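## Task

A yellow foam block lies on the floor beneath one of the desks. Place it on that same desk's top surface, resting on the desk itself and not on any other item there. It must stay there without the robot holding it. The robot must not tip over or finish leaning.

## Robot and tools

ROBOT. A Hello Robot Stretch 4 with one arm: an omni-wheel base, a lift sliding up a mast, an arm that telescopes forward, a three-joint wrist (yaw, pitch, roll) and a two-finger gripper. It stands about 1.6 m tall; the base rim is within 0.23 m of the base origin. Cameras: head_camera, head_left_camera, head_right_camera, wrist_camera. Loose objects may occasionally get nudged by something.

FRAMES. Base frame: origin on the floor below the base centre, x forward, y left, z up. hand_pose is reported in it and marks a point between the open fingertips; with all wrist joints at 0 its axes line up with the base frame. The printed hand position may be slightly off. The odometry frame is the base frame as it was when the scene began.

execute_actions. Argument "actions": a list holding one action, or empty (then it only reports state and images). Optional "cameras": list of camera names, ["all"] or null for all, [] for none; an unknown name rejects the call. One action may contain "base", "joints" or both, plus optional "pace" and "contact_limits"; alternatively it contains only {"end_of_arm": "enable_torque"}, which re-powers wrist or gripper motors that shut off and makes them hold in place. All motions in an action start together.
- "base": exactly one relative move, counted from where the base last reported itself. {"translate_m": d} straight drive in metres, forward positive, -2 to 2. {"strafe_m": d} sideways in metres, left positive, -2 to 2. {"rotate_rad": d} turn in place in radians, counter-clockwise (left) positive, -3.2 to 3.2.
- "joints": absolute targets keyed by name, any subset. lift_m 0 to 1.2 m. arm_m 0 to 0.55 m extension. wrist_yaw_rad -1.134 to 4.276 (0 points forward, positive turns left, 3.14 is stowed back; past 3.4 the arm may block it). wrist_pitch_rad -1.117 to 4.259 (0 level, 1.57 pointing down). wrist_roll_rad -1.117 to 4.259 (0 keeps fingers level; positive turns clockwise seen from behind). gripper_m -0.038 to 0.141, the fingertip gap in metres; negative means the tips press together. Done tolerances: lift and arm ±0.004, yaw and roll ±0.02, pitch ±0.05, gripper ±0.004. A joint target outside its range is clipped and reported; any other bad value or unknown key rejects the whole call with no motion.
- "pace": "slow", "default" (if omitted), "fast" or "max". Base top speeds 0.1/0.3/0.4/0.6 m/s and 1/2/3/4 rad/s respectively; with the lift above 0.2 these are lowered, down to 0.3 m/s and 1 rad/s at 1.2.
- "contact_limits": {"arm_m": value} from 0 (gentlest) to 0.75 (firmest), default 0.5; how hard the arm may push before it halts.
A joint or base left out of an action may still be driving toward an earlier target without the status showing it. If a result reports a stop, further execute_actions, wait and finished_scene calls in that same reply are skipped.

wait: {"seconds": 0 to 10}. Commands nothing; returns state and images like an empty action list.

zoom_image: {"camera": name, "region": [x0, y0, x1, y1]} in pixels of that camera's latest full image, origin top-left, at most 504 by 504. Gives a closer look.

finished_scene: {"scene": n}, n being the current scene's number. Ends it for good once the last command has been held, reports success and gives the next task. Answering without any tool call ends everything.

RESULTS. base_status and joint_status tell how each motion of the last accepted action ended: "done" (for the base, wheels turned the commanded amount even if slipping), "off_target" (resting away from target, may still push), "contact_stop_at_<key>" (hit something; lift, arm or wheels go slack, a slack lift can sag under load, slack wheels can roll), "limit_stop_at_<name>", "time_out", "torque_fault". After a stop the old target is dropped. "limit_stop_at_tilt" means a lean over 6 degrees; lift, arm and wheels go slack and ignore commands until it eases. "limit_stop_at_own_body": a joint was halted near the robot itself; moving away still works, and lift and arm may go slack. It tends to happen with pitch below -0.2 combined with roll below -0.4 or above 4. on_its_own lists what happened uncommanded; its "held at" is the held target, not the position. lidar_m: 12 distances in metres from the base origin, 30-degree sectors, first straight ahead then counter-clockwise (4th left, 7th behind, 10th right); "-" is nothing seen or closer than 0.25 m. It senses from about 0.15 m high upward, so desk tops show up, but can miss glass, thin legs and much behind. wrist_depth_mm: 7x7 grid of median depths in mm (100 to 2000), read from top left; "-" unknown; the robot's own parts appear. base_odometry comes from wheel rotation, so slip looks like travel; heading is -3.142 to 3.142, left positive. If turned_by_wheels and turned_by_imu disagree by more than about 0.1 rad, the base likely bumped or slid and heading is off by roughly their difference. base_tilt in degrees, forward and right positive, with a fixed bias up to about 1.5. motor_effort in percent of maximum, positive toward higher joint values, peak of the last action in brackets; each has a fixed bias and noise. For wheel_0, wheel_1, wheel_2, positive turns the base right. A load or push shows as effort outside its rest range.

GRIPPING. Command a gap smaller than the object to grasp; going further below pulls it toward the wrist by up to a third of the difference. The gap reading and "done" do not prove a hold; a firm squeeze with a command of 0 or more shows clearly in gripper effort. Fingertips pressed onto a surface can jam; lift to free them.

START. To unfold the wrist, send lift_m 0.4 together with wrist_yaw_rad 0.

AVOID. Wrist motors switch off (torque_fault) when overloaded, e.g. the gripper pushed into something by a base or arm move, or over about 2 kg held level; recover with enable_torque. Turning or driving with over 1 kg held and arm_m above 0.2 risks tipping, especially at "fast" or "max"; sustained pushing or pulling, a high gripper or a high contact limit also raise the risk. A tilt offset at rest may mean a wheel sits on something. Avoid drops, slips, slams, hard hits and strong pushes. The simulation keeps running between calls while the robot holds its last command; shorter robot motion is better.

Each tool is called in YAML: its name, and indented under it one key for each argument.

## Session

execute_actions:
  actions:
    - {"joints":{"lift_m":0.4,"wrist_yaw_rad":0}}
  cameras: ["head_camera","head_left_camera","head_right_camera"]

Scene clock: 2.43 s.
base_odometry: x=+0.000 y=+0.000 heading=+0.000 (m, m, rad; odometry frame)
turned_by_wheels: +0.000 (rad since the last result)
turned_by_imu: +0.001 (rad since the last result)
base_tilt: forward=+0.1 right=-0.3 (deg)
lidar_m: 2.00 1.03 0.84 0.80 0.88 1.38 1.45 1.14 0.90 0.90 0.95 1.51
base_status: not commanded
joint_positions: lift_m=+0.400 arm_m=-0.001 wrist_yaw_rad=+0.000 wrist_pitch_rad=-0.009 wrist_roll_rad=-0.015 gripper_m=+0.057
joint_status: all done
motor_effort: lift_m=+20(20) arm_m=+0(0) wrist_yaw_rad=+0(6) wrist_pitch_rad=-7(7) wrist_roll_rad=+2(2) gripper_m=-6(2) wheel_0=-1(1) wheel_1=-1(1) wheel_2=+0(1) (%)
hand_pose: x=+0.4585 y=-0.0873 z=+0.5807 quat_wxyz=(+1.000, -0.007, -0.005, +0.000) (m; base frame)
wrist_depth_mm: - 1921 1808 1756 1661 1618 1499 / - 1921 1863 1708 1661 1618 1537 / - 1921 1808 1756 1661 1708 1499 / - 1921 1808 1756 1618 1661 1499 / - 1921 1863 1808 1661 1618 1537 / 1708 1921 195 1756 213 1618 1537 / 1255 1336 1430 - 1336 1229 1281
pictures: head_camera, head_left_camera, head_right_camera
Images, in order (width x height): head_camera 420x560, head_left_camera 420x672, head_right_camera 420x672.

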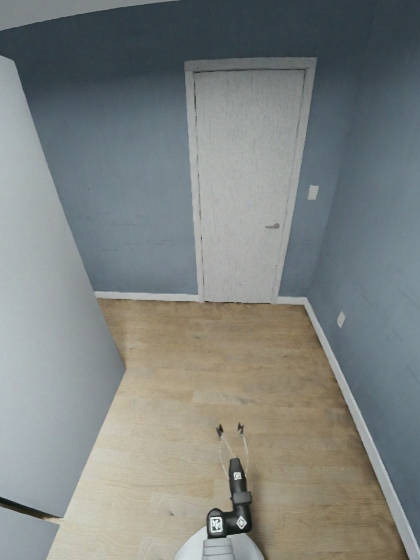

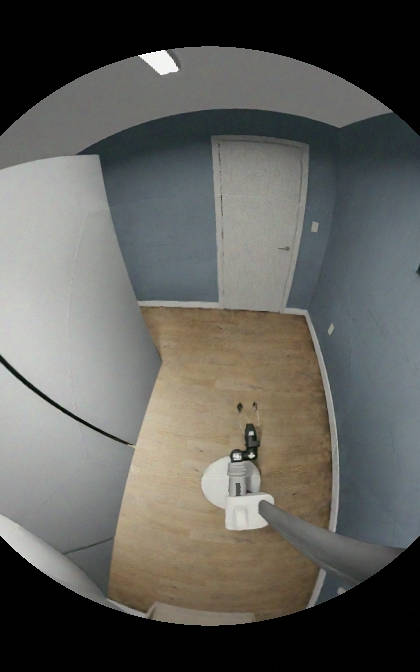

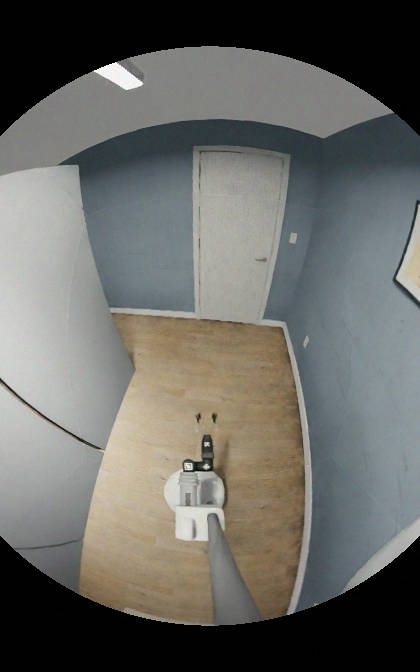

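execute_actions:
  actions:
    - {"base":{"translate_m":1.35}}
  cameras: []

execute_actions:
  actions:
    - {"base":{"rotate_rad":1.65}}
  cameras: ["head_camera","head_left_camera"]

Scene clock: 8.53 s.
base_odometry: x=+1.350 y=+0.000 heading=+0.000 (m, m, rad; odometry frame)
turned_by_wheels: +0.000 (rad since the last result)
turned_by_imu: -0.005 (rad since the last result)
base_tilt: forward=+0.0 right=-0.3 (deg)
lidar_m: 0.64 0.73 1.11 0.75 0.72 1.07 2.81 1.33 1.09 1.07 0.80 0.67
base_status: done
joint_positions: lift_m=+0.400 arm_m=-0.001 wrist_yaw_rad=+0.000 wrist_pitch_rad=-0.009 wrist_roll_rad=-0.015 gripper_m=+0.057
joint_status: not commanded
motor_effort: lift_m=+20(20) arm_m=+0(0) wrist_yaw_rad=+1(0) wrist_pitch_rad=-7(7) wrist_roll_rad=+1(2) gripper_m=-2(6) wheel_0=+3(10) wheel_1=+2(5) wheel_2=-1(14) (%)
hand_pose: x=+0.4585 y=-0.0874 z=+0.5807 quat_wxyz=(+1.000, -0.007, -0.005, +0.000) (m; base frame)
wrist_depth_mm: 492 473 427 418 402 387 377 / 492 473 430 415 404 389 379 / 492 477 430 421 404 392 377 / 496 473 427 421 404 389 382 / 496 477 430 421 402 389 377 / 500 477 196 421 214 389 382 / 504 480 430 - 404 389 379
pictures: none
No camera images: the call's "cameras" was empty. Leave "cameras" out to get every camera's image.

Scene clock: 10.63 s.
base_odometry: x=+1.350 y=+0.001 heading=+1.649 (m, m, rad; odometry frame)
turned_by_wheels: +1.649 (rad since the last result)
turned_by_imu: +1.700 (rad since the last result)
base_tilt: forward=+0.0 right=-0.4 (deg)
lidar_m: 0.71 0.74 1.24 2.35 1.25 1.08 1.08 0.78 0.65 0.64 0.76 1.28
base_status: done
joint_positions: lift_m=+0.400 arm_m=-0.001 wrist_yaw_rad=+0.000 wrist_pitch_rad=-0.009 wrist_roll_rad=-0.015 gripper_m=+0.057
joint_status: not commanded
motor_effort: lift_m=+19(20) arm_m=+0(0) wrist_yaw_rad=+0(0) wrist_pitch_rad=-7(7) wrist_roll_rad=+1(2) gripper_m=-5(6) wheel_0=-6(10) wheel_1=-4(8) wheel_2=-3(13) (%)
hand_pose: x=+0.4585 y=-0.0874 z=+0.5808 quat_wxyz=(+1.000, -0.007, -0.005, +0.000) (m; base frame)
wrist_depth_mm: 512 484 676 - - - 1366 / 508 484 668 - - - 1430 / 508 484 668 - - - 1397 / 512 484 668 - - - 1397 / 517 488 621 - - - 1430 / 521 480 196 1756 214 1863 1464 / 512 484 609 - 1397 1229 1255
pictures: head_camera, head_left_camera
Images, in order (width x height): head_camera 420x560, head_left_camera 420x672.

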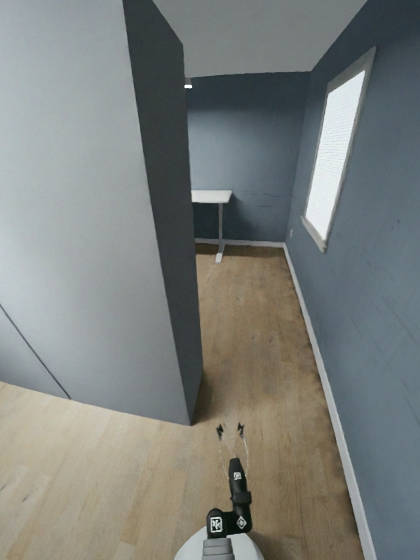

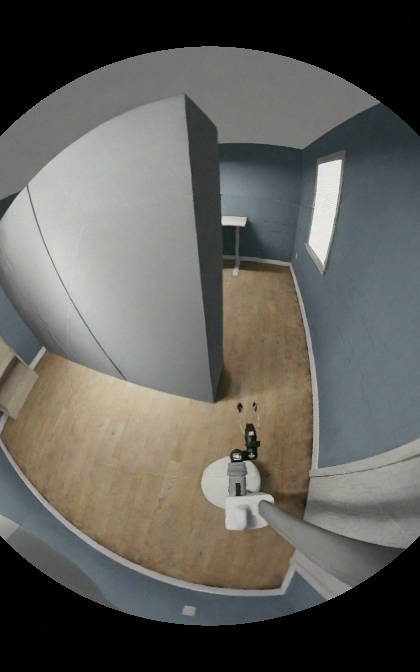

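execute_actions:
  actions:
    - {"base":{"rotate_rad":-0.15}}
  cameras: []

execute_actions:
  actions:
    - {"base":{"strafe_m":-0.25}}
  cameras: []

execute_actions:
  actions:
    - {"base":{"translate_m":0.9}}
  cameras: []

execute_actions:
  actions:
    - {"base":{"translate_m":0.9},"joints":{"wrist_pitch_rad":0.8,"gripper_m":0.13,"lift_m":0.25}}

Scene clock: 11.67 s.
base_odometry: x=+1.350 y=+0.001 heading=+1.500 (m, m, rad; odometry frame)
turned_by_wheels: -0.149 (rad since the last result)
turned_by_imu: -0.153 (rad since the last result)
base_tilt: forward=+0.1 right=-0.3 (deg)
lidar_m: 0.87 0.70 0.98 2.80 1.43 1.12 1.07 0.79 0.65 0.64 0.72 1.04
base_status: done
joint_positions: lift_m=+0.400 arm_m=-0.001 wrist_yaw_rad=+0.000 wrist_pitch_rad=-0.009 wrist_roll_rad=-0.015 gripper_m=+0.057
joint_status: not commanded
motor_effort: lift_m=+19(19) arm_m=+0(0) wrist_yaw_rad=+1(0) wrist_pitch_rad=-7(7) wrist_roll_rad=+1(2) gripper_m=-7(6) wheel_0=+4(10) wheel_1=+1(11) wheel_2=+6(9) (%)
hand_pose: x=+0.4585 y=-0.0874 z=+0.5808 quat_wxyz=(+1.000, -0.007, -0.005, +0.000) (m; base frame)
wrist_depth_mm: 445 609 - - - 1464 960 / 445 609 - - - 1499 991 / 449 609 - - - 1499 991 / 452 609 - - - 1537 1008 / 452 609 - - - 1537 1025 / 449 597 195 1921 214 1499 991 / 449 521 1308 - 1366 1182 976
pictures: none
No camera images: the call's "cameras" was empty. Leave "cameras" out to get every camera's image.

Scene clock: 13.80 s.
base_odometry: x=+1.599 y=-0.017 heading=+1.500 (m, m, rad; odometry frame)
turned_by_wheels: +0.000 (rad since the last result)
turned_by_imu: +0.001 (rad since the last result)
base_tilt: forward=+0.0 right=-0.3 (deg)
lidar_m: 2.18 0.83 0.97 3.05 1.45 1.13 1.11 0.54 0.41 0.39 0.45 0.64
base_status: done
joint_positions: lift_m=+0.400 arm_m=-0.001 wrist_yaw_rad=+0.000 wrist_pitch_rad=-0.009 wrist_roll_rad=-0.015 gripper_m=+0.057
joint_status: not commanded
motor_effort: lift_m=+19(19) arm_m=+0(0) wrist_yaw_rad=+1(1) wrist_pitch_rad=-6(7) wrist_roll_rad=+0(3) gripper_m=-6(3) wheel_0=+4(13) wheel_1=+0(13) wheel_2=+0(5) (%)
hand_pose: x=+0.4585 y=-0.0874 z=+0.5808 quat_wxyz=(+1.000, -0.007, -0.005, +0.000) (m; base frame)
wrist_depth_mm: 732 - - - - 854 580 / 732 - - - - 878 574 / 741 - - - - 904 585 / 741 - - - - 931 591 / 732 - - - - 904 591 / 732 1808 195 1921 214 917 591 / 723 878 1366 - 1336 759 603
pictures: none
No camera images: the call's "cameras" was empty. Leave "cameras" out to get every camera's image.

Scene clock: 18.27 s.
base_odometry: x=+1.662 y=+0.881 heading=+1.501 (m, m, rad; odometry frame)
turned_by_wheels: +0.000 (rad since the last result)
turned_by_imu: -0.003 (rad since the last result)
base_tilt: forward=+0.0 right=-0.3 (deg)
lidar_m: 2.04 2.10 0.46 0.44 0.50 2.05 1.45 0.66 0.50 0.47 0.52 0.74
base_status: done
joint_positions: lift_m=+0.400 arm_m=-0.001 wrist_yaw_rad=+0.000 wrist_pitch_rad=-0.009 wrist_roll_rad=-0.015 gripper_m=+0.057
joint_status: not commanded
motor_effort: lift_m=+19(19) arm_m=+0(0) wrist_yaw_rad=+1(1) wrist_pitch_rad=-7(7) wrist_roll_rad=+1(0) gripper_m=-9(5) wheel_0=+4(8) wheel_1=+1(10) wheel_2=-2(14) (%)
hand_pose: x=+0.4585 y=-0.0874 z=+0.5808 quat_wxyz=(+1.000, -0.007, -0.005, +0.000) (m; base frame)
wrist_depth_mm: - - - - - 991 647 / - - - - - 1025 647 / - - - - - 1008 676 / - - - - - 1078 683 / - - - - - 1060 683 / 1921 1983 195 - 213 1042 691 / 1366 1255 1397 - 1336 878 683
pictures: none
No camera images: the call's "cameras" was empty. Leave "cameras" out to get every camera's image.

Scene clock: 22.73 s.
base_odometry: x=+1.725 y=+1.778 heading=+1.501 (m, m, rad; odometry frame)
turned_by_wheels: +0.001 (rad since the last result)
turned_by_imu: -0.003 (rad since the last result)
base_tilt: forward=+0.0 right=-0.3 (deg)
lidar_m: 1.28 1.15 1.67 2.24 0.97 0.83 1.74 0.74 0.55 0.51 0.53 0.78
base_status: done
joint_positions: lift_m=+0.250 arm_m=-0.001 wrist_yaw_rad=+0.000 wrist_pitch_rad=+0.801 wrist_roll_rad=-0.015 gripper_m=+0.130
joint_status: all done
motor_effort: lift_m=+16(17) arm_m=+0(0) wrist_yaw_rad=+1(1) wrist_pitch_rad=-5(5) wrist_roll_rad=+1(2) gripper_m=-1(8) wheel_0=+5(9) wheel_1=+3(7) wheel_2=-1(12) (%)
hand_pose: x=+0.3707 y=-0.0874 z=+0.2211 quat_wxyz=(+0.921, -0.007, +0.390, +0.003) (m; base frame)
wrist_depth_mm: 1025 976 991 976 976 931 741 / 842 820 809 788 798 798 723 / 699 676 668 668 661 668 654 / 580 574 580 574 574 564 564 / 508 508 508 504 500 496 488 / 445 439 427 445 427 427 433 / 410 402 413 - 407 394 397
pictures: head_camera, head_left_camera, head_right_camera, wrist_camera
Images, in order (width x height): head_camera 420x560, head_left_camera 420x672, head_right_camera 420x672, wrist_camera 616x392.

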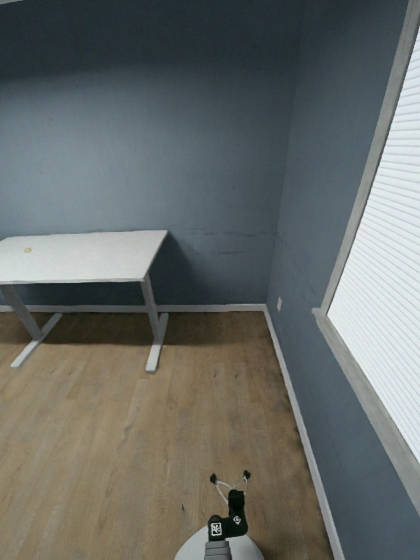

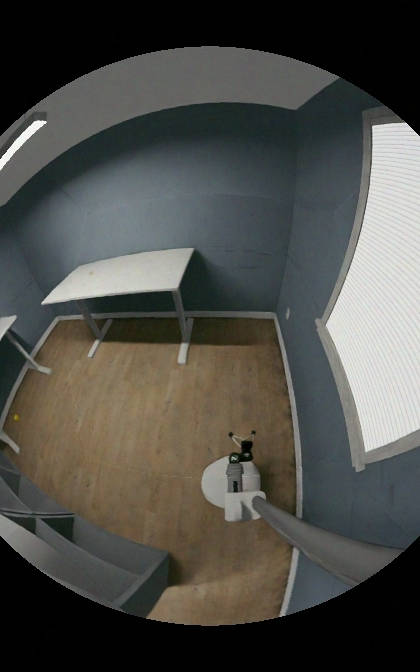

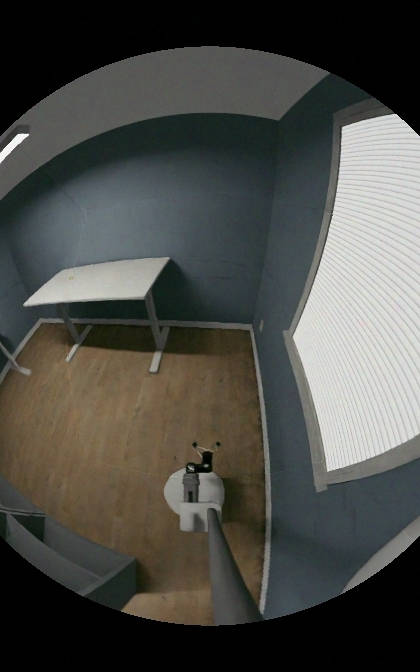

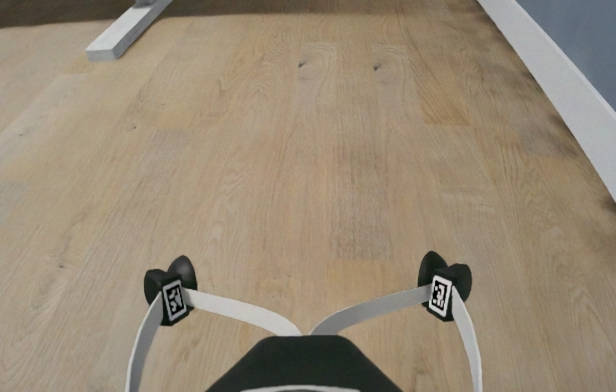

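execute_actions:
  actions:
    - {"base":{"translate_m":0.25}}
  cameras: []

execute_actions:
  actions:
    - {"base":{"rotate_rad":1.45}}
  cameras: []

execute_actions:
  actions:
    - {"base":{"translate_m":1.3}}
  cameras: ["head_camera","wrist_camera"]

Scene clock: 25.13 s.
base_odometry: x=+1.742 y=+2.028 heading=+1.502 (m, m, rad; odometry frame)
turned_by_wheels: +0.000 (rad since the last result)
turned_by_imu: +0.000 (rad since the last result)
base_tilt: forward=+0.0 right=-0.4 (deg)
lidar_m: 1.21 0.92 1.28 2.41 1.29 1.04 1.79 0.76 0.55 0.52 0.56 0.81
base_status: done
joint_positions: lift_m=+0.250 arm_m=-0.001 wrist_yaw_rad=+0.000 wrist_pitch_rad=+0.801 wrist_roll_rad=-0.015 gripper_m=+0.130
joint_status: not commanded
motor_effort: lift_m=+16(16) arm_m=+0(0) wrist_yaw_rad=+1(1) wrist_pitch_rad=-5(4) wrist_roll_rad=+1(2) gripper_m=-1(5) wheel_0=+4(9) wheel_1=+2(8) wheel_2=-3(12) (%)
hand_pose: x=+0.3707 y=-0.0874 z=+0.2211 quat_wxyz=(+0.921, -0.007, +0.390, +0.003) (m; base frame)
wrist_depth_mm: 1025 946 991 976 960 960 768 / 798 809 798 788 798 788 741 / 691 683 683 668 661 661 661 / 580 574 574 574 564 559 559 / 508 508 500 496 500 500 488 / 449 439 427 445 424 427 433 / 410 399 407 - 404 394 397
pictures: none
No camera images: the call's "cameras" was empty. Leave "cameras" out to get every camera's image.

Scene clock: 27.13 s.
base_odometry: x=+1.742 y=+2.028 heading=+2.951 (m, m, rad; odometry frame)
turned_by_wheels: +1.449 (rad since the last result)
turned_by_imu: +1.494 (rad since the last result)
base_tilt: forward=+0.0 right=-0.3 (deg)
lidar_m: 2.40 1.42 1.03 1.34 0.85 0.56 0.52 0.55 0.70 1.60 0.89 1.12
base_status: done
joint_positions: lift_m=+0.250 arm_m=-0.001 wrist_yaw_rad=+0.000 wrist_pitch_rad=+0.801 wrist_roll_rad=-0.015 gripper_m=+0.130
joint_status: not commanded
motor_effort: lift_m=+16(16) arm_m=+0(0) wrist_yaw_rad=+1(1) wrist_pitch_rad=-5(4) wrist_roll_rad=+2(2) gripper_m=+1(3) wheel_0=-6(9) wheel_1=-2(8) wheel_2=-4(11) (%)
hand_pose: x=+0.3707 y=-0.0874 z=+0.2211 quat_wxyz=(+0.921, -0.007, +0.390, +0.003) (m; base frame)
wrist_depth_mm: 1008 1042 1008 976 976 976 960 / 842 831 809 798 778 798 788 / 691 683 676 661 654 654 654 / 585 580 580 569 564 564 569 / 500 508 508 500 500 496 488 / 445 436 427 449 427 427 436 / 410 402 410 - 407 394 399
pictures: none
No camera images: the call's "cameras" was empty. Leave "cameras" out to get every camera's image.

Scene clock: 32.93 s.
base_odometry: x=+0.466 y=+2.274 heading=+2.951 (m, m, rad; odometry frame)
turned_by_wheels: +0.000 (rad since the last result)
turned_by_imu: -0.005 (rad since the last result)
base_tilt: forward=+0.0 right=-0.3 (deg)
lidar_m: 1.08 1.11 1.09 1.01 1.05 1.99 1.86 1.16 0.79 0.74 0.78 1.16
base_status: done
joint_positions: lift_m=+0.250 arm_m=-0.001 wrist_yaw_rad=+0.000 wrist_pitch_rad=+0.801 wrist_roll_rad=-0.015 gripper_m=+0.130
joint_status: not commanded
motor_effort: lift_m=+16(16) arm_m=+0(0) wrist_yaw_rad=+1(1) wrist_pitch_rad=-4(5) wrist_roll_rad=+0(1) gripper_m=-5(1) wheel_0=+4(9) wheel_1=+4(10) wheel_2=-3(14) (%)
hand_pose: x=+0.3707 y=-0.0874 z=+0.2211 quat_wxyz=(+0.921, -0.007, +0.390, +0.003) (m; base frame)
wrist_depth_mm: 1025 1042 1008 976 946 960 976 / 842 809 809 798 778 788 788 / 699 683 676 661 661 654 661 / 585 574 580 574 569 569 564 / 508 508 508 508 508 496 488 / 445 439 427 449 424 427 436 / 410 402 413 - 407 397 397
pictures: head_camera, wrist_camera
Images, in order (width x height): head_camera 420x560, wrist_camera 616x392.

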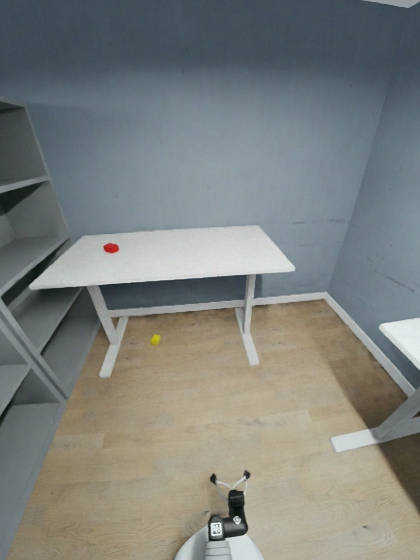

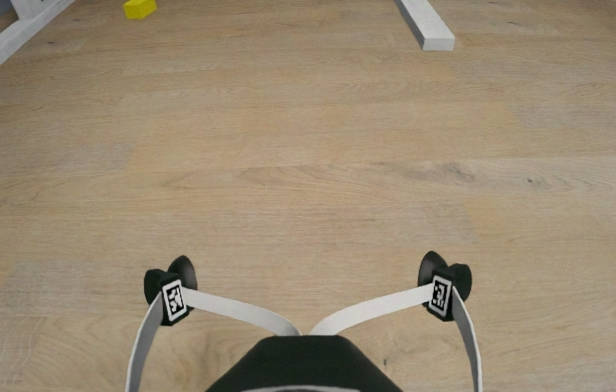

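execute_actions:
  actions:
    - {"base":{"strafe_m":0.56}}
  cameras: []

execute_actions:
  actions:
    - {"base":{"translate_m":0.6},"joints":{"arm_m":0.3,"lift_m":0.12}}
  cameras: ["head_camera","wrist_camera"]

Scene clock: 36.20 s.
base_odometry: x=+0.359 y=+1.724 heading=+2.951 (m, m, rad; odometry frame)
turned_by_wheels: +0.000 (rad since the last result)
turned_by_imu: +0.001 (rad since the last result)
base_tilt: forward=+0.0 right=-0.4 (deg)
lidar_m: 1.07 0.71 0.49 0.44 0.46 0.64 1.90 1.94 1.38 1.32 1.35 1.13
base_status: done
joint_positions: lift_m=+0.250 arm_m=-0.001 wrist_yaw_rad=+0.000 wrist_pitch_rad=+0.801 wrist_roll_rad=-0.015 gripper_m=+0.130
joint_status: not commanded
motor_effort: lift_m=+16(16) arm_m=+0(0) wrist_yaw_rad=+1(1) wrist_pitch_rad=-4(5) wrist_roll_rad=+1(0) gripper_m=+0(1) wheel_0=-3(12) wheel_1=+0(9) wheel_2=+0(2) (%)
hand_pose: x=+0.3707 y=-0.0874 z=+0.2211 quat_wxyz=(+0.921, -0.007, +0.390, +0.003) (m; base frame)
wrist_depth_mm: 842 976 976 976 991 976 946 / 768 820 809 788 788 788 798 / 683 676 676 661 661 654 661 / 580 580 574 569 569 564 559 / 504 508 508 500 500 492 492 / 445 436 430 442 427 427 433 / 407 402 410 - 404 392 397
pictures: none
No camera images: the call's "cameras" was empty. Leave "cameras" out to get every camera's image.

Scene clock: 39.70 s.
base_odometry: x=-0.229 y=+1.838 heading=+2.951 (m, m, rad; odometry frame)
turned_by_wheels: +0.000 (rad since the last result)
turned_by_imu: -0.002 (rad since the last result)
base_tilt: forward=+0.1 right=-0.3 (deg)
lidar_m: 0.47 0.50 0.52 0.48 0.51 0.66 2.50 1.97 1.36 1.29 0.68 0.48
base_status: done
joint_positions: lift_m=+0.120 arm_m=+0.299 wrist_yaw_rad=+0.000 wrist_pitch_rad=+0.802 wrist_roll_rad=-0.015 gripper_m=+0.130
joint_status: all done
motor_effort: lift_m=+16(17) arm_m=+8(9) wrist_yaw_rad=+0(1) wrist_pitch_rad=-5(5) wrist_roll_rad=+1(1) gripper_m=-3(0) wheel_0=+5(9) wheel_1=+2(11) wheel_2=-3(11) (%)
hand_pose: x=+0.6702 y=-0.0874 z=+0.0911 quat_wxyz=(+0.921, -0.007, +0.390, +0.003) (m; base frame)
wrist_depth_mm: 661 654 661 654 668 661 661 / 521 559 549 549 549 539 549 / 452 466 462 399 455 452 452 / 402 399 394 382 389 389 387 / 349 345 347 343 343 340 338 / 307 301 296 306 293 294 298 / 281 276 282 - 278 271 273
pictures: head_camera, wrist_camera
Images, in order (width x height): head_camera 420x560, wrist_camera 616x392.

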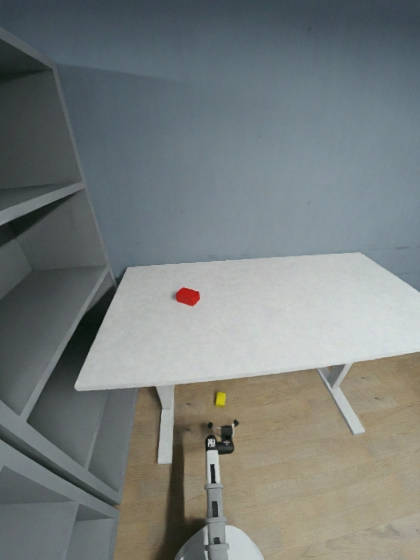

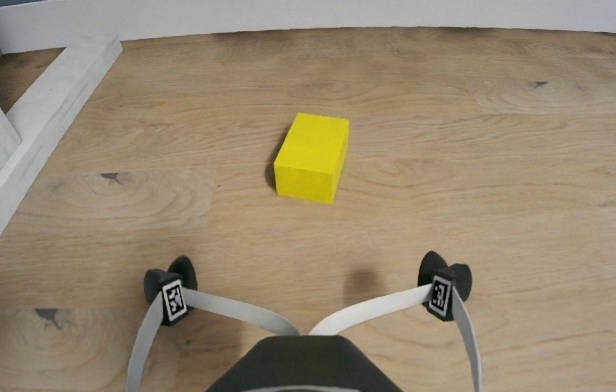

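execute_actions:
  actions:
    - {"joints":{"arm_m":0.48,"lift_m":0.05}}
  cameras: ["wrist_camera"]

execute_actions:
  actions:
    - {"joints":{"gripper_m":0.03}}
  cameras: ["wrist_camera"]

execute_actions:
  actions:
    - {"joints":{"lift_m":0.1}}
  cameras: []

execute_actions:
  actions:
    - {"base":{"translate_m":-0.15},"joints":{"arm_m":0,"lift_m":0.2}}
  cameras: []

execute_actions:
  actions:
    - {"joints":{"lift_m":1.1}}
  cameras: ["head_camera","wrist_camera"]

Scene clock: 41.57 s.
base_odometry: x=-0.229 y=+1.838 heading=+2.951 (m, m, rad; odometry frame)
turned_by_wheels: +0.000 (rad since the last result)
turned_by_imu: +0.001 (rad since the last result)
base_tilt: forward=+0.1 right=-0.4 (deg)
lidar_m: 0.46 0.48 0.52 0.48 0.49 0.67 2.50 1.97 1.37 1.27 0.71 0.49
base_status: not commanded
joint_positions: lift_m=+0.050 arm_m=+0.479 wrist_yaw_rad=-0.001 wrist_pitch_rad=+0.802 wrist_roll_rad=-0.015 gripper_m=+0.130
joint_status: all done
motor_effort: lift_m=+15(17) arm_m=+8(8) wrist_yaw_rad=+3(3) wrist_pitch_rad=-5(5) wrist_roll_rad=+1(1) gripper_m=+4(3) wheel_0=+5(5) wheel_1=+3(3) wheel_2=-3(3) (%)
hand_pose: x=+0.8500 y=-0.0875 z=+0.0212 quat_wxyz=(+0.921, -0.007, +0.390, +0.003) (m; base frame)
wrist_depth_mm: 492 496 500 500 500 500 500 / 424 430 421 418 410 415 418 / 362 355 349 347 345 345 342 / 304 303 300 238 296 294 294 / 264 265 264 209 255 259 257 / 233 228 215 186 221 223 227 / 213 208 214 - 211 206 -
pictures: wrist_camera
Images, in order (width x height): wrist_camera 616x392.

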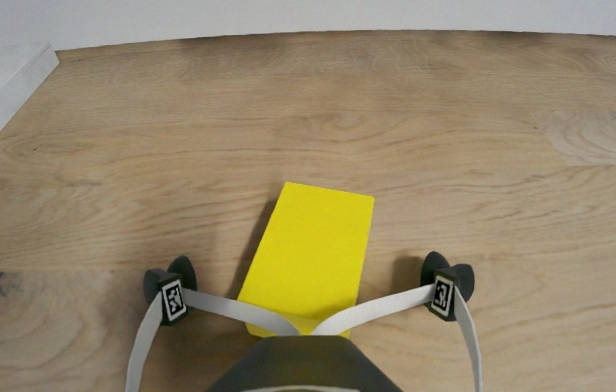

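Scene clock: 43.50 s.
base_odometry: x=-0.229 y=+1.838 heading=+2.951 (m, m, rad; odometry frame)
turned_by_wheels: +0.000 (rad since the last result)
turned_by_imu: +0.001 (rad since the last result)
base_tilt: forward=+0.1 right=-0.3 (deg)
lidar_m: 0.46 0.47 0.51 0.47 0.51 0.67 2.50 1.93 1.38 1.27 0.71 0.48
base_status: not commanded
joint_positions: lift_m=+0.050 arm_m=+0.479 wrist_yaw_rad=+0.000 wrist_pitch_rad=+0.801 wrist_roll_rad=-0.015 gripper_m=+0.030
joint_status: all done
motor_effort: lift_m=+15(15) arm_m=+8(8) wrist_yaw_rad=+1(3) wrist_pitch_rad=-4(8) wrist_roll_rad=+1(2) gripper_m=-22(25) wheel_0=+5(5) wheel_1=+3(2) wheel_2=-3(3) (%)
hand_pose: x=+0.8502 y=-0.0874 z=+0.0212 quat_wxyz=(+0.921, -0.007, +0.390, +0.003) (m; base frame)
wrist_depth_mm: 492 492 500 500 496 496 500 / 424 427 415 413 410 413 415 / 355 353 349 347 343 343 342 / 303 301 298 235 297 294 293 / 264 263 263 204 258 258 255 / 233 234 186 181 193 229 228 / 212 208 211 - 211 205 -
pictures: wrist_camera
Images, in order (width x height): wrist_camera 616x392.

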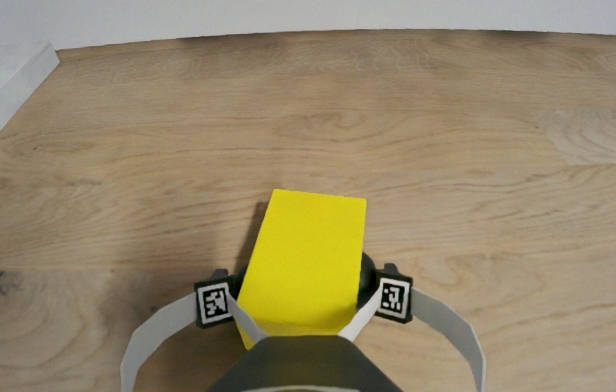

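Scene clock: 44.60 s.
base_odometry: x=-0.229 y=+1.838 heading=+2.951 (m, m, rad; odometry frame)
turned_by_wheels: +0.000 (rad since the last result)
turned_by_imu: +0.000 (rad since the last result)
base_tilt: forward=+0.1 right=-0.3 (deg)
lidar_m: 0.45 0.49 0.52 0.48 0.50 0.68 2.50 1.94 1.37 1.28 0.70 0.48
base_status: not commanded
joint_positions: lift_m=+0.100 arm_m=+0.479 wrist_yaw_rad=+0.000 wrist_pitch_rad=+0.802 wrist_roll_rad=-0.015 gripper_m=+0.030
joint_status: all done
motor_effort: lift_m=+21(21) arm_m=+8(8) wrist_yaw_rad=+0(1) wrist_pitch_rad=-5(5) wrist_roll_rad=+1(2) gripper_m=-19(20) wheel_0=+5(6) wheel_1=+3(2) wheel_2=-3(3) (%)
hand_pose: x=+0.8502 y=-0.0874 z=+0.0707 quat_wxyz=(+0.921, -0.007, +0.390, +0.003) (m; base frame)
wrist_depth_mm: 496 496 508 517 521 521 530 / 504 525 512 504 504 504 508 / 427 430 424 421 421 418 418 / 370 370 364 235 364 359 357 / 322 324 322 204 319 315 312 / 285 287 186 181 192 278 277 / 259 255 257 - 258 251 -
pictures: none
No camera images: the call's "cameras" was empty. Leave "cameras" out to get every camera's image.

Scene clock: 47.10 s.
base_odometry: x=-0.082 y=+1.809 heading=+2.951 (m, m, rad; odometry frame)
turned_by_wheels: +0.000 (rad since the last result)
turned_by_imu: +0.001 (rad since the last result)
base_tilt: forward=+0.0 right=-0.3 (deg)
lidar_m: 0.61 0.64 0.51 0.46 0.49 0.65 2.34 2.40 1.38 1.30 0.93 0.66
base_status: done
joint_positions: lift_m=+0.200 arm_m=+0.001 wrist_yaw_rad=+0.000 wrist_pitch_rad=+0.802 wrist_roll_rad=-0.015 gripper_m=+0.030
joint_status: all done
motor_effort: lift_m=+21(22) arm_m=-8(9) wrist_yaw_rad=+1(0) wrist_pitch_rad=-6(7) wrist_roll_rad=+1(1) gripper_m=-23(22) wheel_0=-5(9) wheel_1=-3(6) wheel_2=+3(12) (%)
hand_pose: x=+0.3728 y=-0.0874 z=+0.1706 quat_wxyz=(+0.921, -0.007, +0.390, +0.003) (m; base frame)
wrist_depth_mm: 820 778 866 854 854 866 831 / 732 691 715 691 691 699 707 / 569 574 591 580 585 580 580 / 512 508 512 236 496 496 496 / 442 445 449 204 436 436 433 / 392 397 186 181 191 387 382 / 357 351 355 - 355 347 351
pictures: none
No camera images: the call's "cameras" was empty. Leave "cameras" out to get every camera's image.

Scene clock: 51.37 s.
base_odometry: x=-0.082 y=+1.809 heading=+2.951 (m, m, rad; odometry frame)
turned_by_wheels: +0.000 (rad since the last result)
turned_by_imu: +0.002 (rad since the last result)
base_tilt: forward=+0.1 right=-0.3 (deg)
lidar_m: 0.61 0.63 0.51 0.47 0.49 0.65 2.36 2.42 1.37 1.29 0.94 0.63
base_status: not commanded
joint_positions: lift_m=+1.100 arm_m=+0.001 wrist_yaw_rad=+0.000 wrist_pitch_rad=+0.802 wrist_roll_rad=-0.015 gripper_m=+0.030
joint_status: all done
motor_effort: lift_m=+20(22) arm_m=-8(8) wrist_yaw_rad=+1(1) wrist_pitch_rad=-7(6) wrist_roll_rad=+1(1) gripper_m=-19(20) wheel_0=-5(5) wheel_1=-4(4) wheel_2=+3(3) (%)
hand_pose: x=+0.3728 y=-0.0874 z=+1.0706 quat_wxyz=(+0.921, -0.007, +0.390, +0.003) (m; base frame)
wrist_depth_mm: 1060 778 723 750 741 750 741 / 647 627 615 603 603 603 603 / 530 517 508 504 500 504 521 / 991 1537 1618 234 1618 1618 1618 / 917 1464 1499 204 1464 1464 1397 / 820 1255 186 181 192 1308 1308 / 1118 1118 1182 - 1229 1182 1205
pictures: head_camera, wrist_camera
Images, in order (width x height): head_camera 420x560, wrist_camera 616x392.

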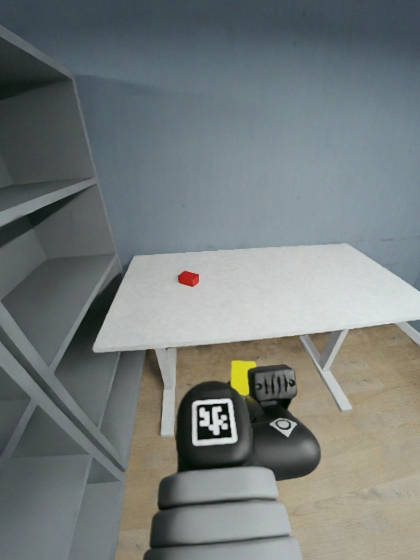

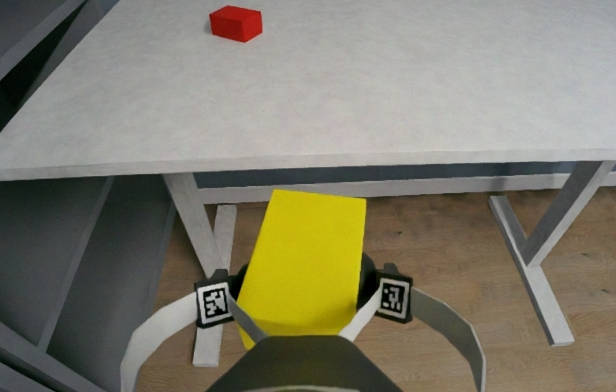

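Row 3: 504 → equivalent 0.152; drop ~0.097.

execute_actions:
  actions:
    - {"joints":{"arm_m":0.4}}
  cameras: []

execute_actions:
  actions:
    - {"joints":{"lift_m":1.005}}
  cameras: []

execute_actions:
  actions:
    - {"joints":{"gripper_m":0.12}}
  cameras: []

execute_actions:
  actions:
    - {"joints":{"lift_m":1.1}}
  cameras: ["wrist_camera"]

finished_scene:
  scene: 2

Scene clock: 53.80 s.
base_odometry: x=-0.082 y=+1.809 heading=+2.951 (m, m, rad; odometry frame)
turned_by_wheels: +0.000 (rad since the last result)
turned_by_imu: +0.001 (rad since the last result)
base_tilt: forward=+0.0 right=-0.3 (deg)
lidar_m: 0.60 0.63 0.50 0.47 0.48 0.65 2.34 2.42 1.39 1.28 0.92 0.67
base_status: not commanded
joint_positions: lift_m=+1.100 arm_m=+0.399 wrist_yaw_rad=+0.000 wrist_pitch_rad=+0.802 wrist_roll_rad=-0.015 gripper_m=+0.030
joint_status: all done
motor_effort: lift_m=+21(21) arm_m=+8(10) wrist_yaw_rad=+1(1) wrist_pitch_rad=-6(7) wrist_roll_rad=+2(1) gripper_m=-20(22) wheel_0=-5(5) wheel_1=-3(4) wheel_2=+3(3) (%)
hand_pose: x=+0.7702 y=-0.0874 z=+1.0707 quat_wxyz=(+0.921, -0.007, +0.390, +0.003) (m; base frame)
wrist_depth_mm: 732 715 723 732 723 732 741 / 640 621 615 597 597 603 603 / 521 504 466 500 504 496 500 / 442 439 433 235 433 427 427 / 384 382 379 204 375 375 373 / 340 338 186 181 191 330 330 / 309 301 307 - 306 298 300
pictures: none
No camera images: the call's "cameras" was empty. Leave "cameras" out to get every camera's image.

Scene clock: 55.20 s.
base_odometry: x=-0.082 y=+1.809 heading=+2.951 (m, m, rad; odometry frame)
turned_by_wheels: +0.000 (rad since the last result)
turned_by_imu: +0.001 (rad since the last result)
base_tilt: forward=+0.1 right=-0.3 (deg)
lidar_m: 0.62 0.65 0.51 0.47 0.49 0.67 2.35 2.42 1.36 1.29 0.93 0.64
base_status: not commanded
joint_positions: lift_m=+1.005 arm_m=+0.399 wrist_yaw_rad=+0.000 wrist_pitch_rad=+0.802 wrist_roll_rad=-0.015 gripper_m=+0.030
joint_status: all done
motor_effort: lift_m=+16(18) arm_m=+8(8) wrist_yaw_rad=+0(1) wrist_pitch_rad=-5(6) wrist_roll_rad=+1(3) gripper_m=-21(18) wheel_0=-5(5) wheel_1=-3(4) wheel_2=+3(3) (%)
hand_pose: x=+0.7702 y=-0.0874 z=+0.9761 quat_wxyz=(+0.921, -0.007, +0.390, +0.003) (m; base frame)
wrist_depth_mm: 549 549 530 521 517 517 517 / 445 402 397 427 421 424 421 / 366 362 359 353 351 351 351 / 310 309 307 235 303 301 298 / 270 270 268 204 266 264 260 / 238 239 186 181 193 233 232 / 216 213 216 - 216 209 -
pictures: none
No camera images: the call's "cameras" was empty. Leave "cameras" out to get every camera's image.

Scene clock: 56.97 s.
base_odometry: x=-0.082 y=+1.809 heading=+2.951 (m, m, rad; odometry frame)
turned_by_wheels: +0.000 (rad since the last result)
turned_by_imu: +0.001 (rad since the last result)
base_tilt: forward=+0.0 right=-0.4 (deg)
lidar_m: 0.61 0.60 0.51 0.46 0.49 0.65 2.34 2.40 1.38 1.29 0.95 0.66
base_status: not commanded
joint_positions: lift_m=+1.005 arm_m=+0.399 wrist_yaw_rad=+0.000 wrist_pitch_rad=+0.802 wrist_roll_rad=-0.015 gripper_m=+0.120
joint_status: all done
motor_effort: lift_m=+15(16) arm_m=+8(8) wrist_yaw_rad=+1(1) wrist_pitch_rad=-6(6) wrist_roll_rad=+1(0) gripper_m=-2(22) wheel_0=-6(5) wheel_1=-4(4) wheel_2=+3(3) (%)
hand_pose: x=+0.7702 y=-0.0874 z=+0.9761 quat_wxyz=(+0.921, -0.007, +0.390, +0.003) (m; base frame)
wrist_depth_mm: 549 544 530 517 517 521 512 / 449 402 397 427 424 424 424 / 368 359 357 353 353 351 349 / 312 310 307 297 306 300 298 / 270 270 268 213 262 263 262 / 238 234 206 190 200 229 232 / 216 213 218 - 216 210 -
pictures: none
No camera images: the call's "cameras" was empty. Leave "cameras" out to get every camera's image.

Scene clock: 58.37 s.
base_odometry: x=-0.082 y=+1.809 heading=+2.951 (m, m, rad; odometry frame)
turned_by_wheels: +0.000 (rad since the last result)
turned_by_imu: +0.001 (rad since the last result)
base_tilt: forward=+0.0 right=-0.3 (deg)
lidar_m: 0.61 0.64 0.49 0.47 0.48 0.65 2.34 2.41 1.36 1.29 0.94 0.66
base_status: not commanded
joint_positions: lift_m=+1.100 arm_m=+0.399 wrist_yaw_rad=+0.000 wrist_pitch_rad=+0.802 wrist_roll_rad=-0.015 gripper_m=+0.120
joint_status: all done
motor_effort: lift_m=+20(23) arm_m=+8(8) wrist_yaw_rad=+1(1) wrist_pitch_rad=-6(5) wrist_roll_rad=+1(0) gripper_m=-1(0) wheel_0=-5(5) wheel_1=-4(3) wheel_2=+3(3) (%)
hand_pose: x=+0.7702 y=-0.0874 z=+1.0707 quat_wxyz=(+0.921, -0.007, +0.390, +0.003) (m; base frame)
wrist_depth_mm: 732 723 723 723 707 732 723 / 634 615 603 603 603 597 603 / 521 500 469 504 496 504 500 / 442 439 436 430 430 427 427 / 384 384 384 382 379 375 370 / 338 332 327 291 322 324 329 / 309 304 310 - 307 300 301
pictures: wrist_camera
Images, in order (width x height): wrist_camera 616x392.

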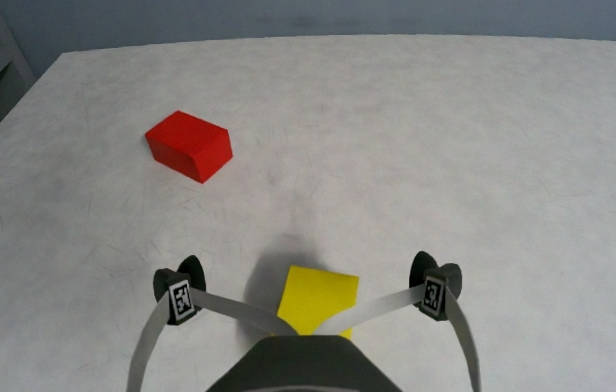

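The scene is finished: the task was done.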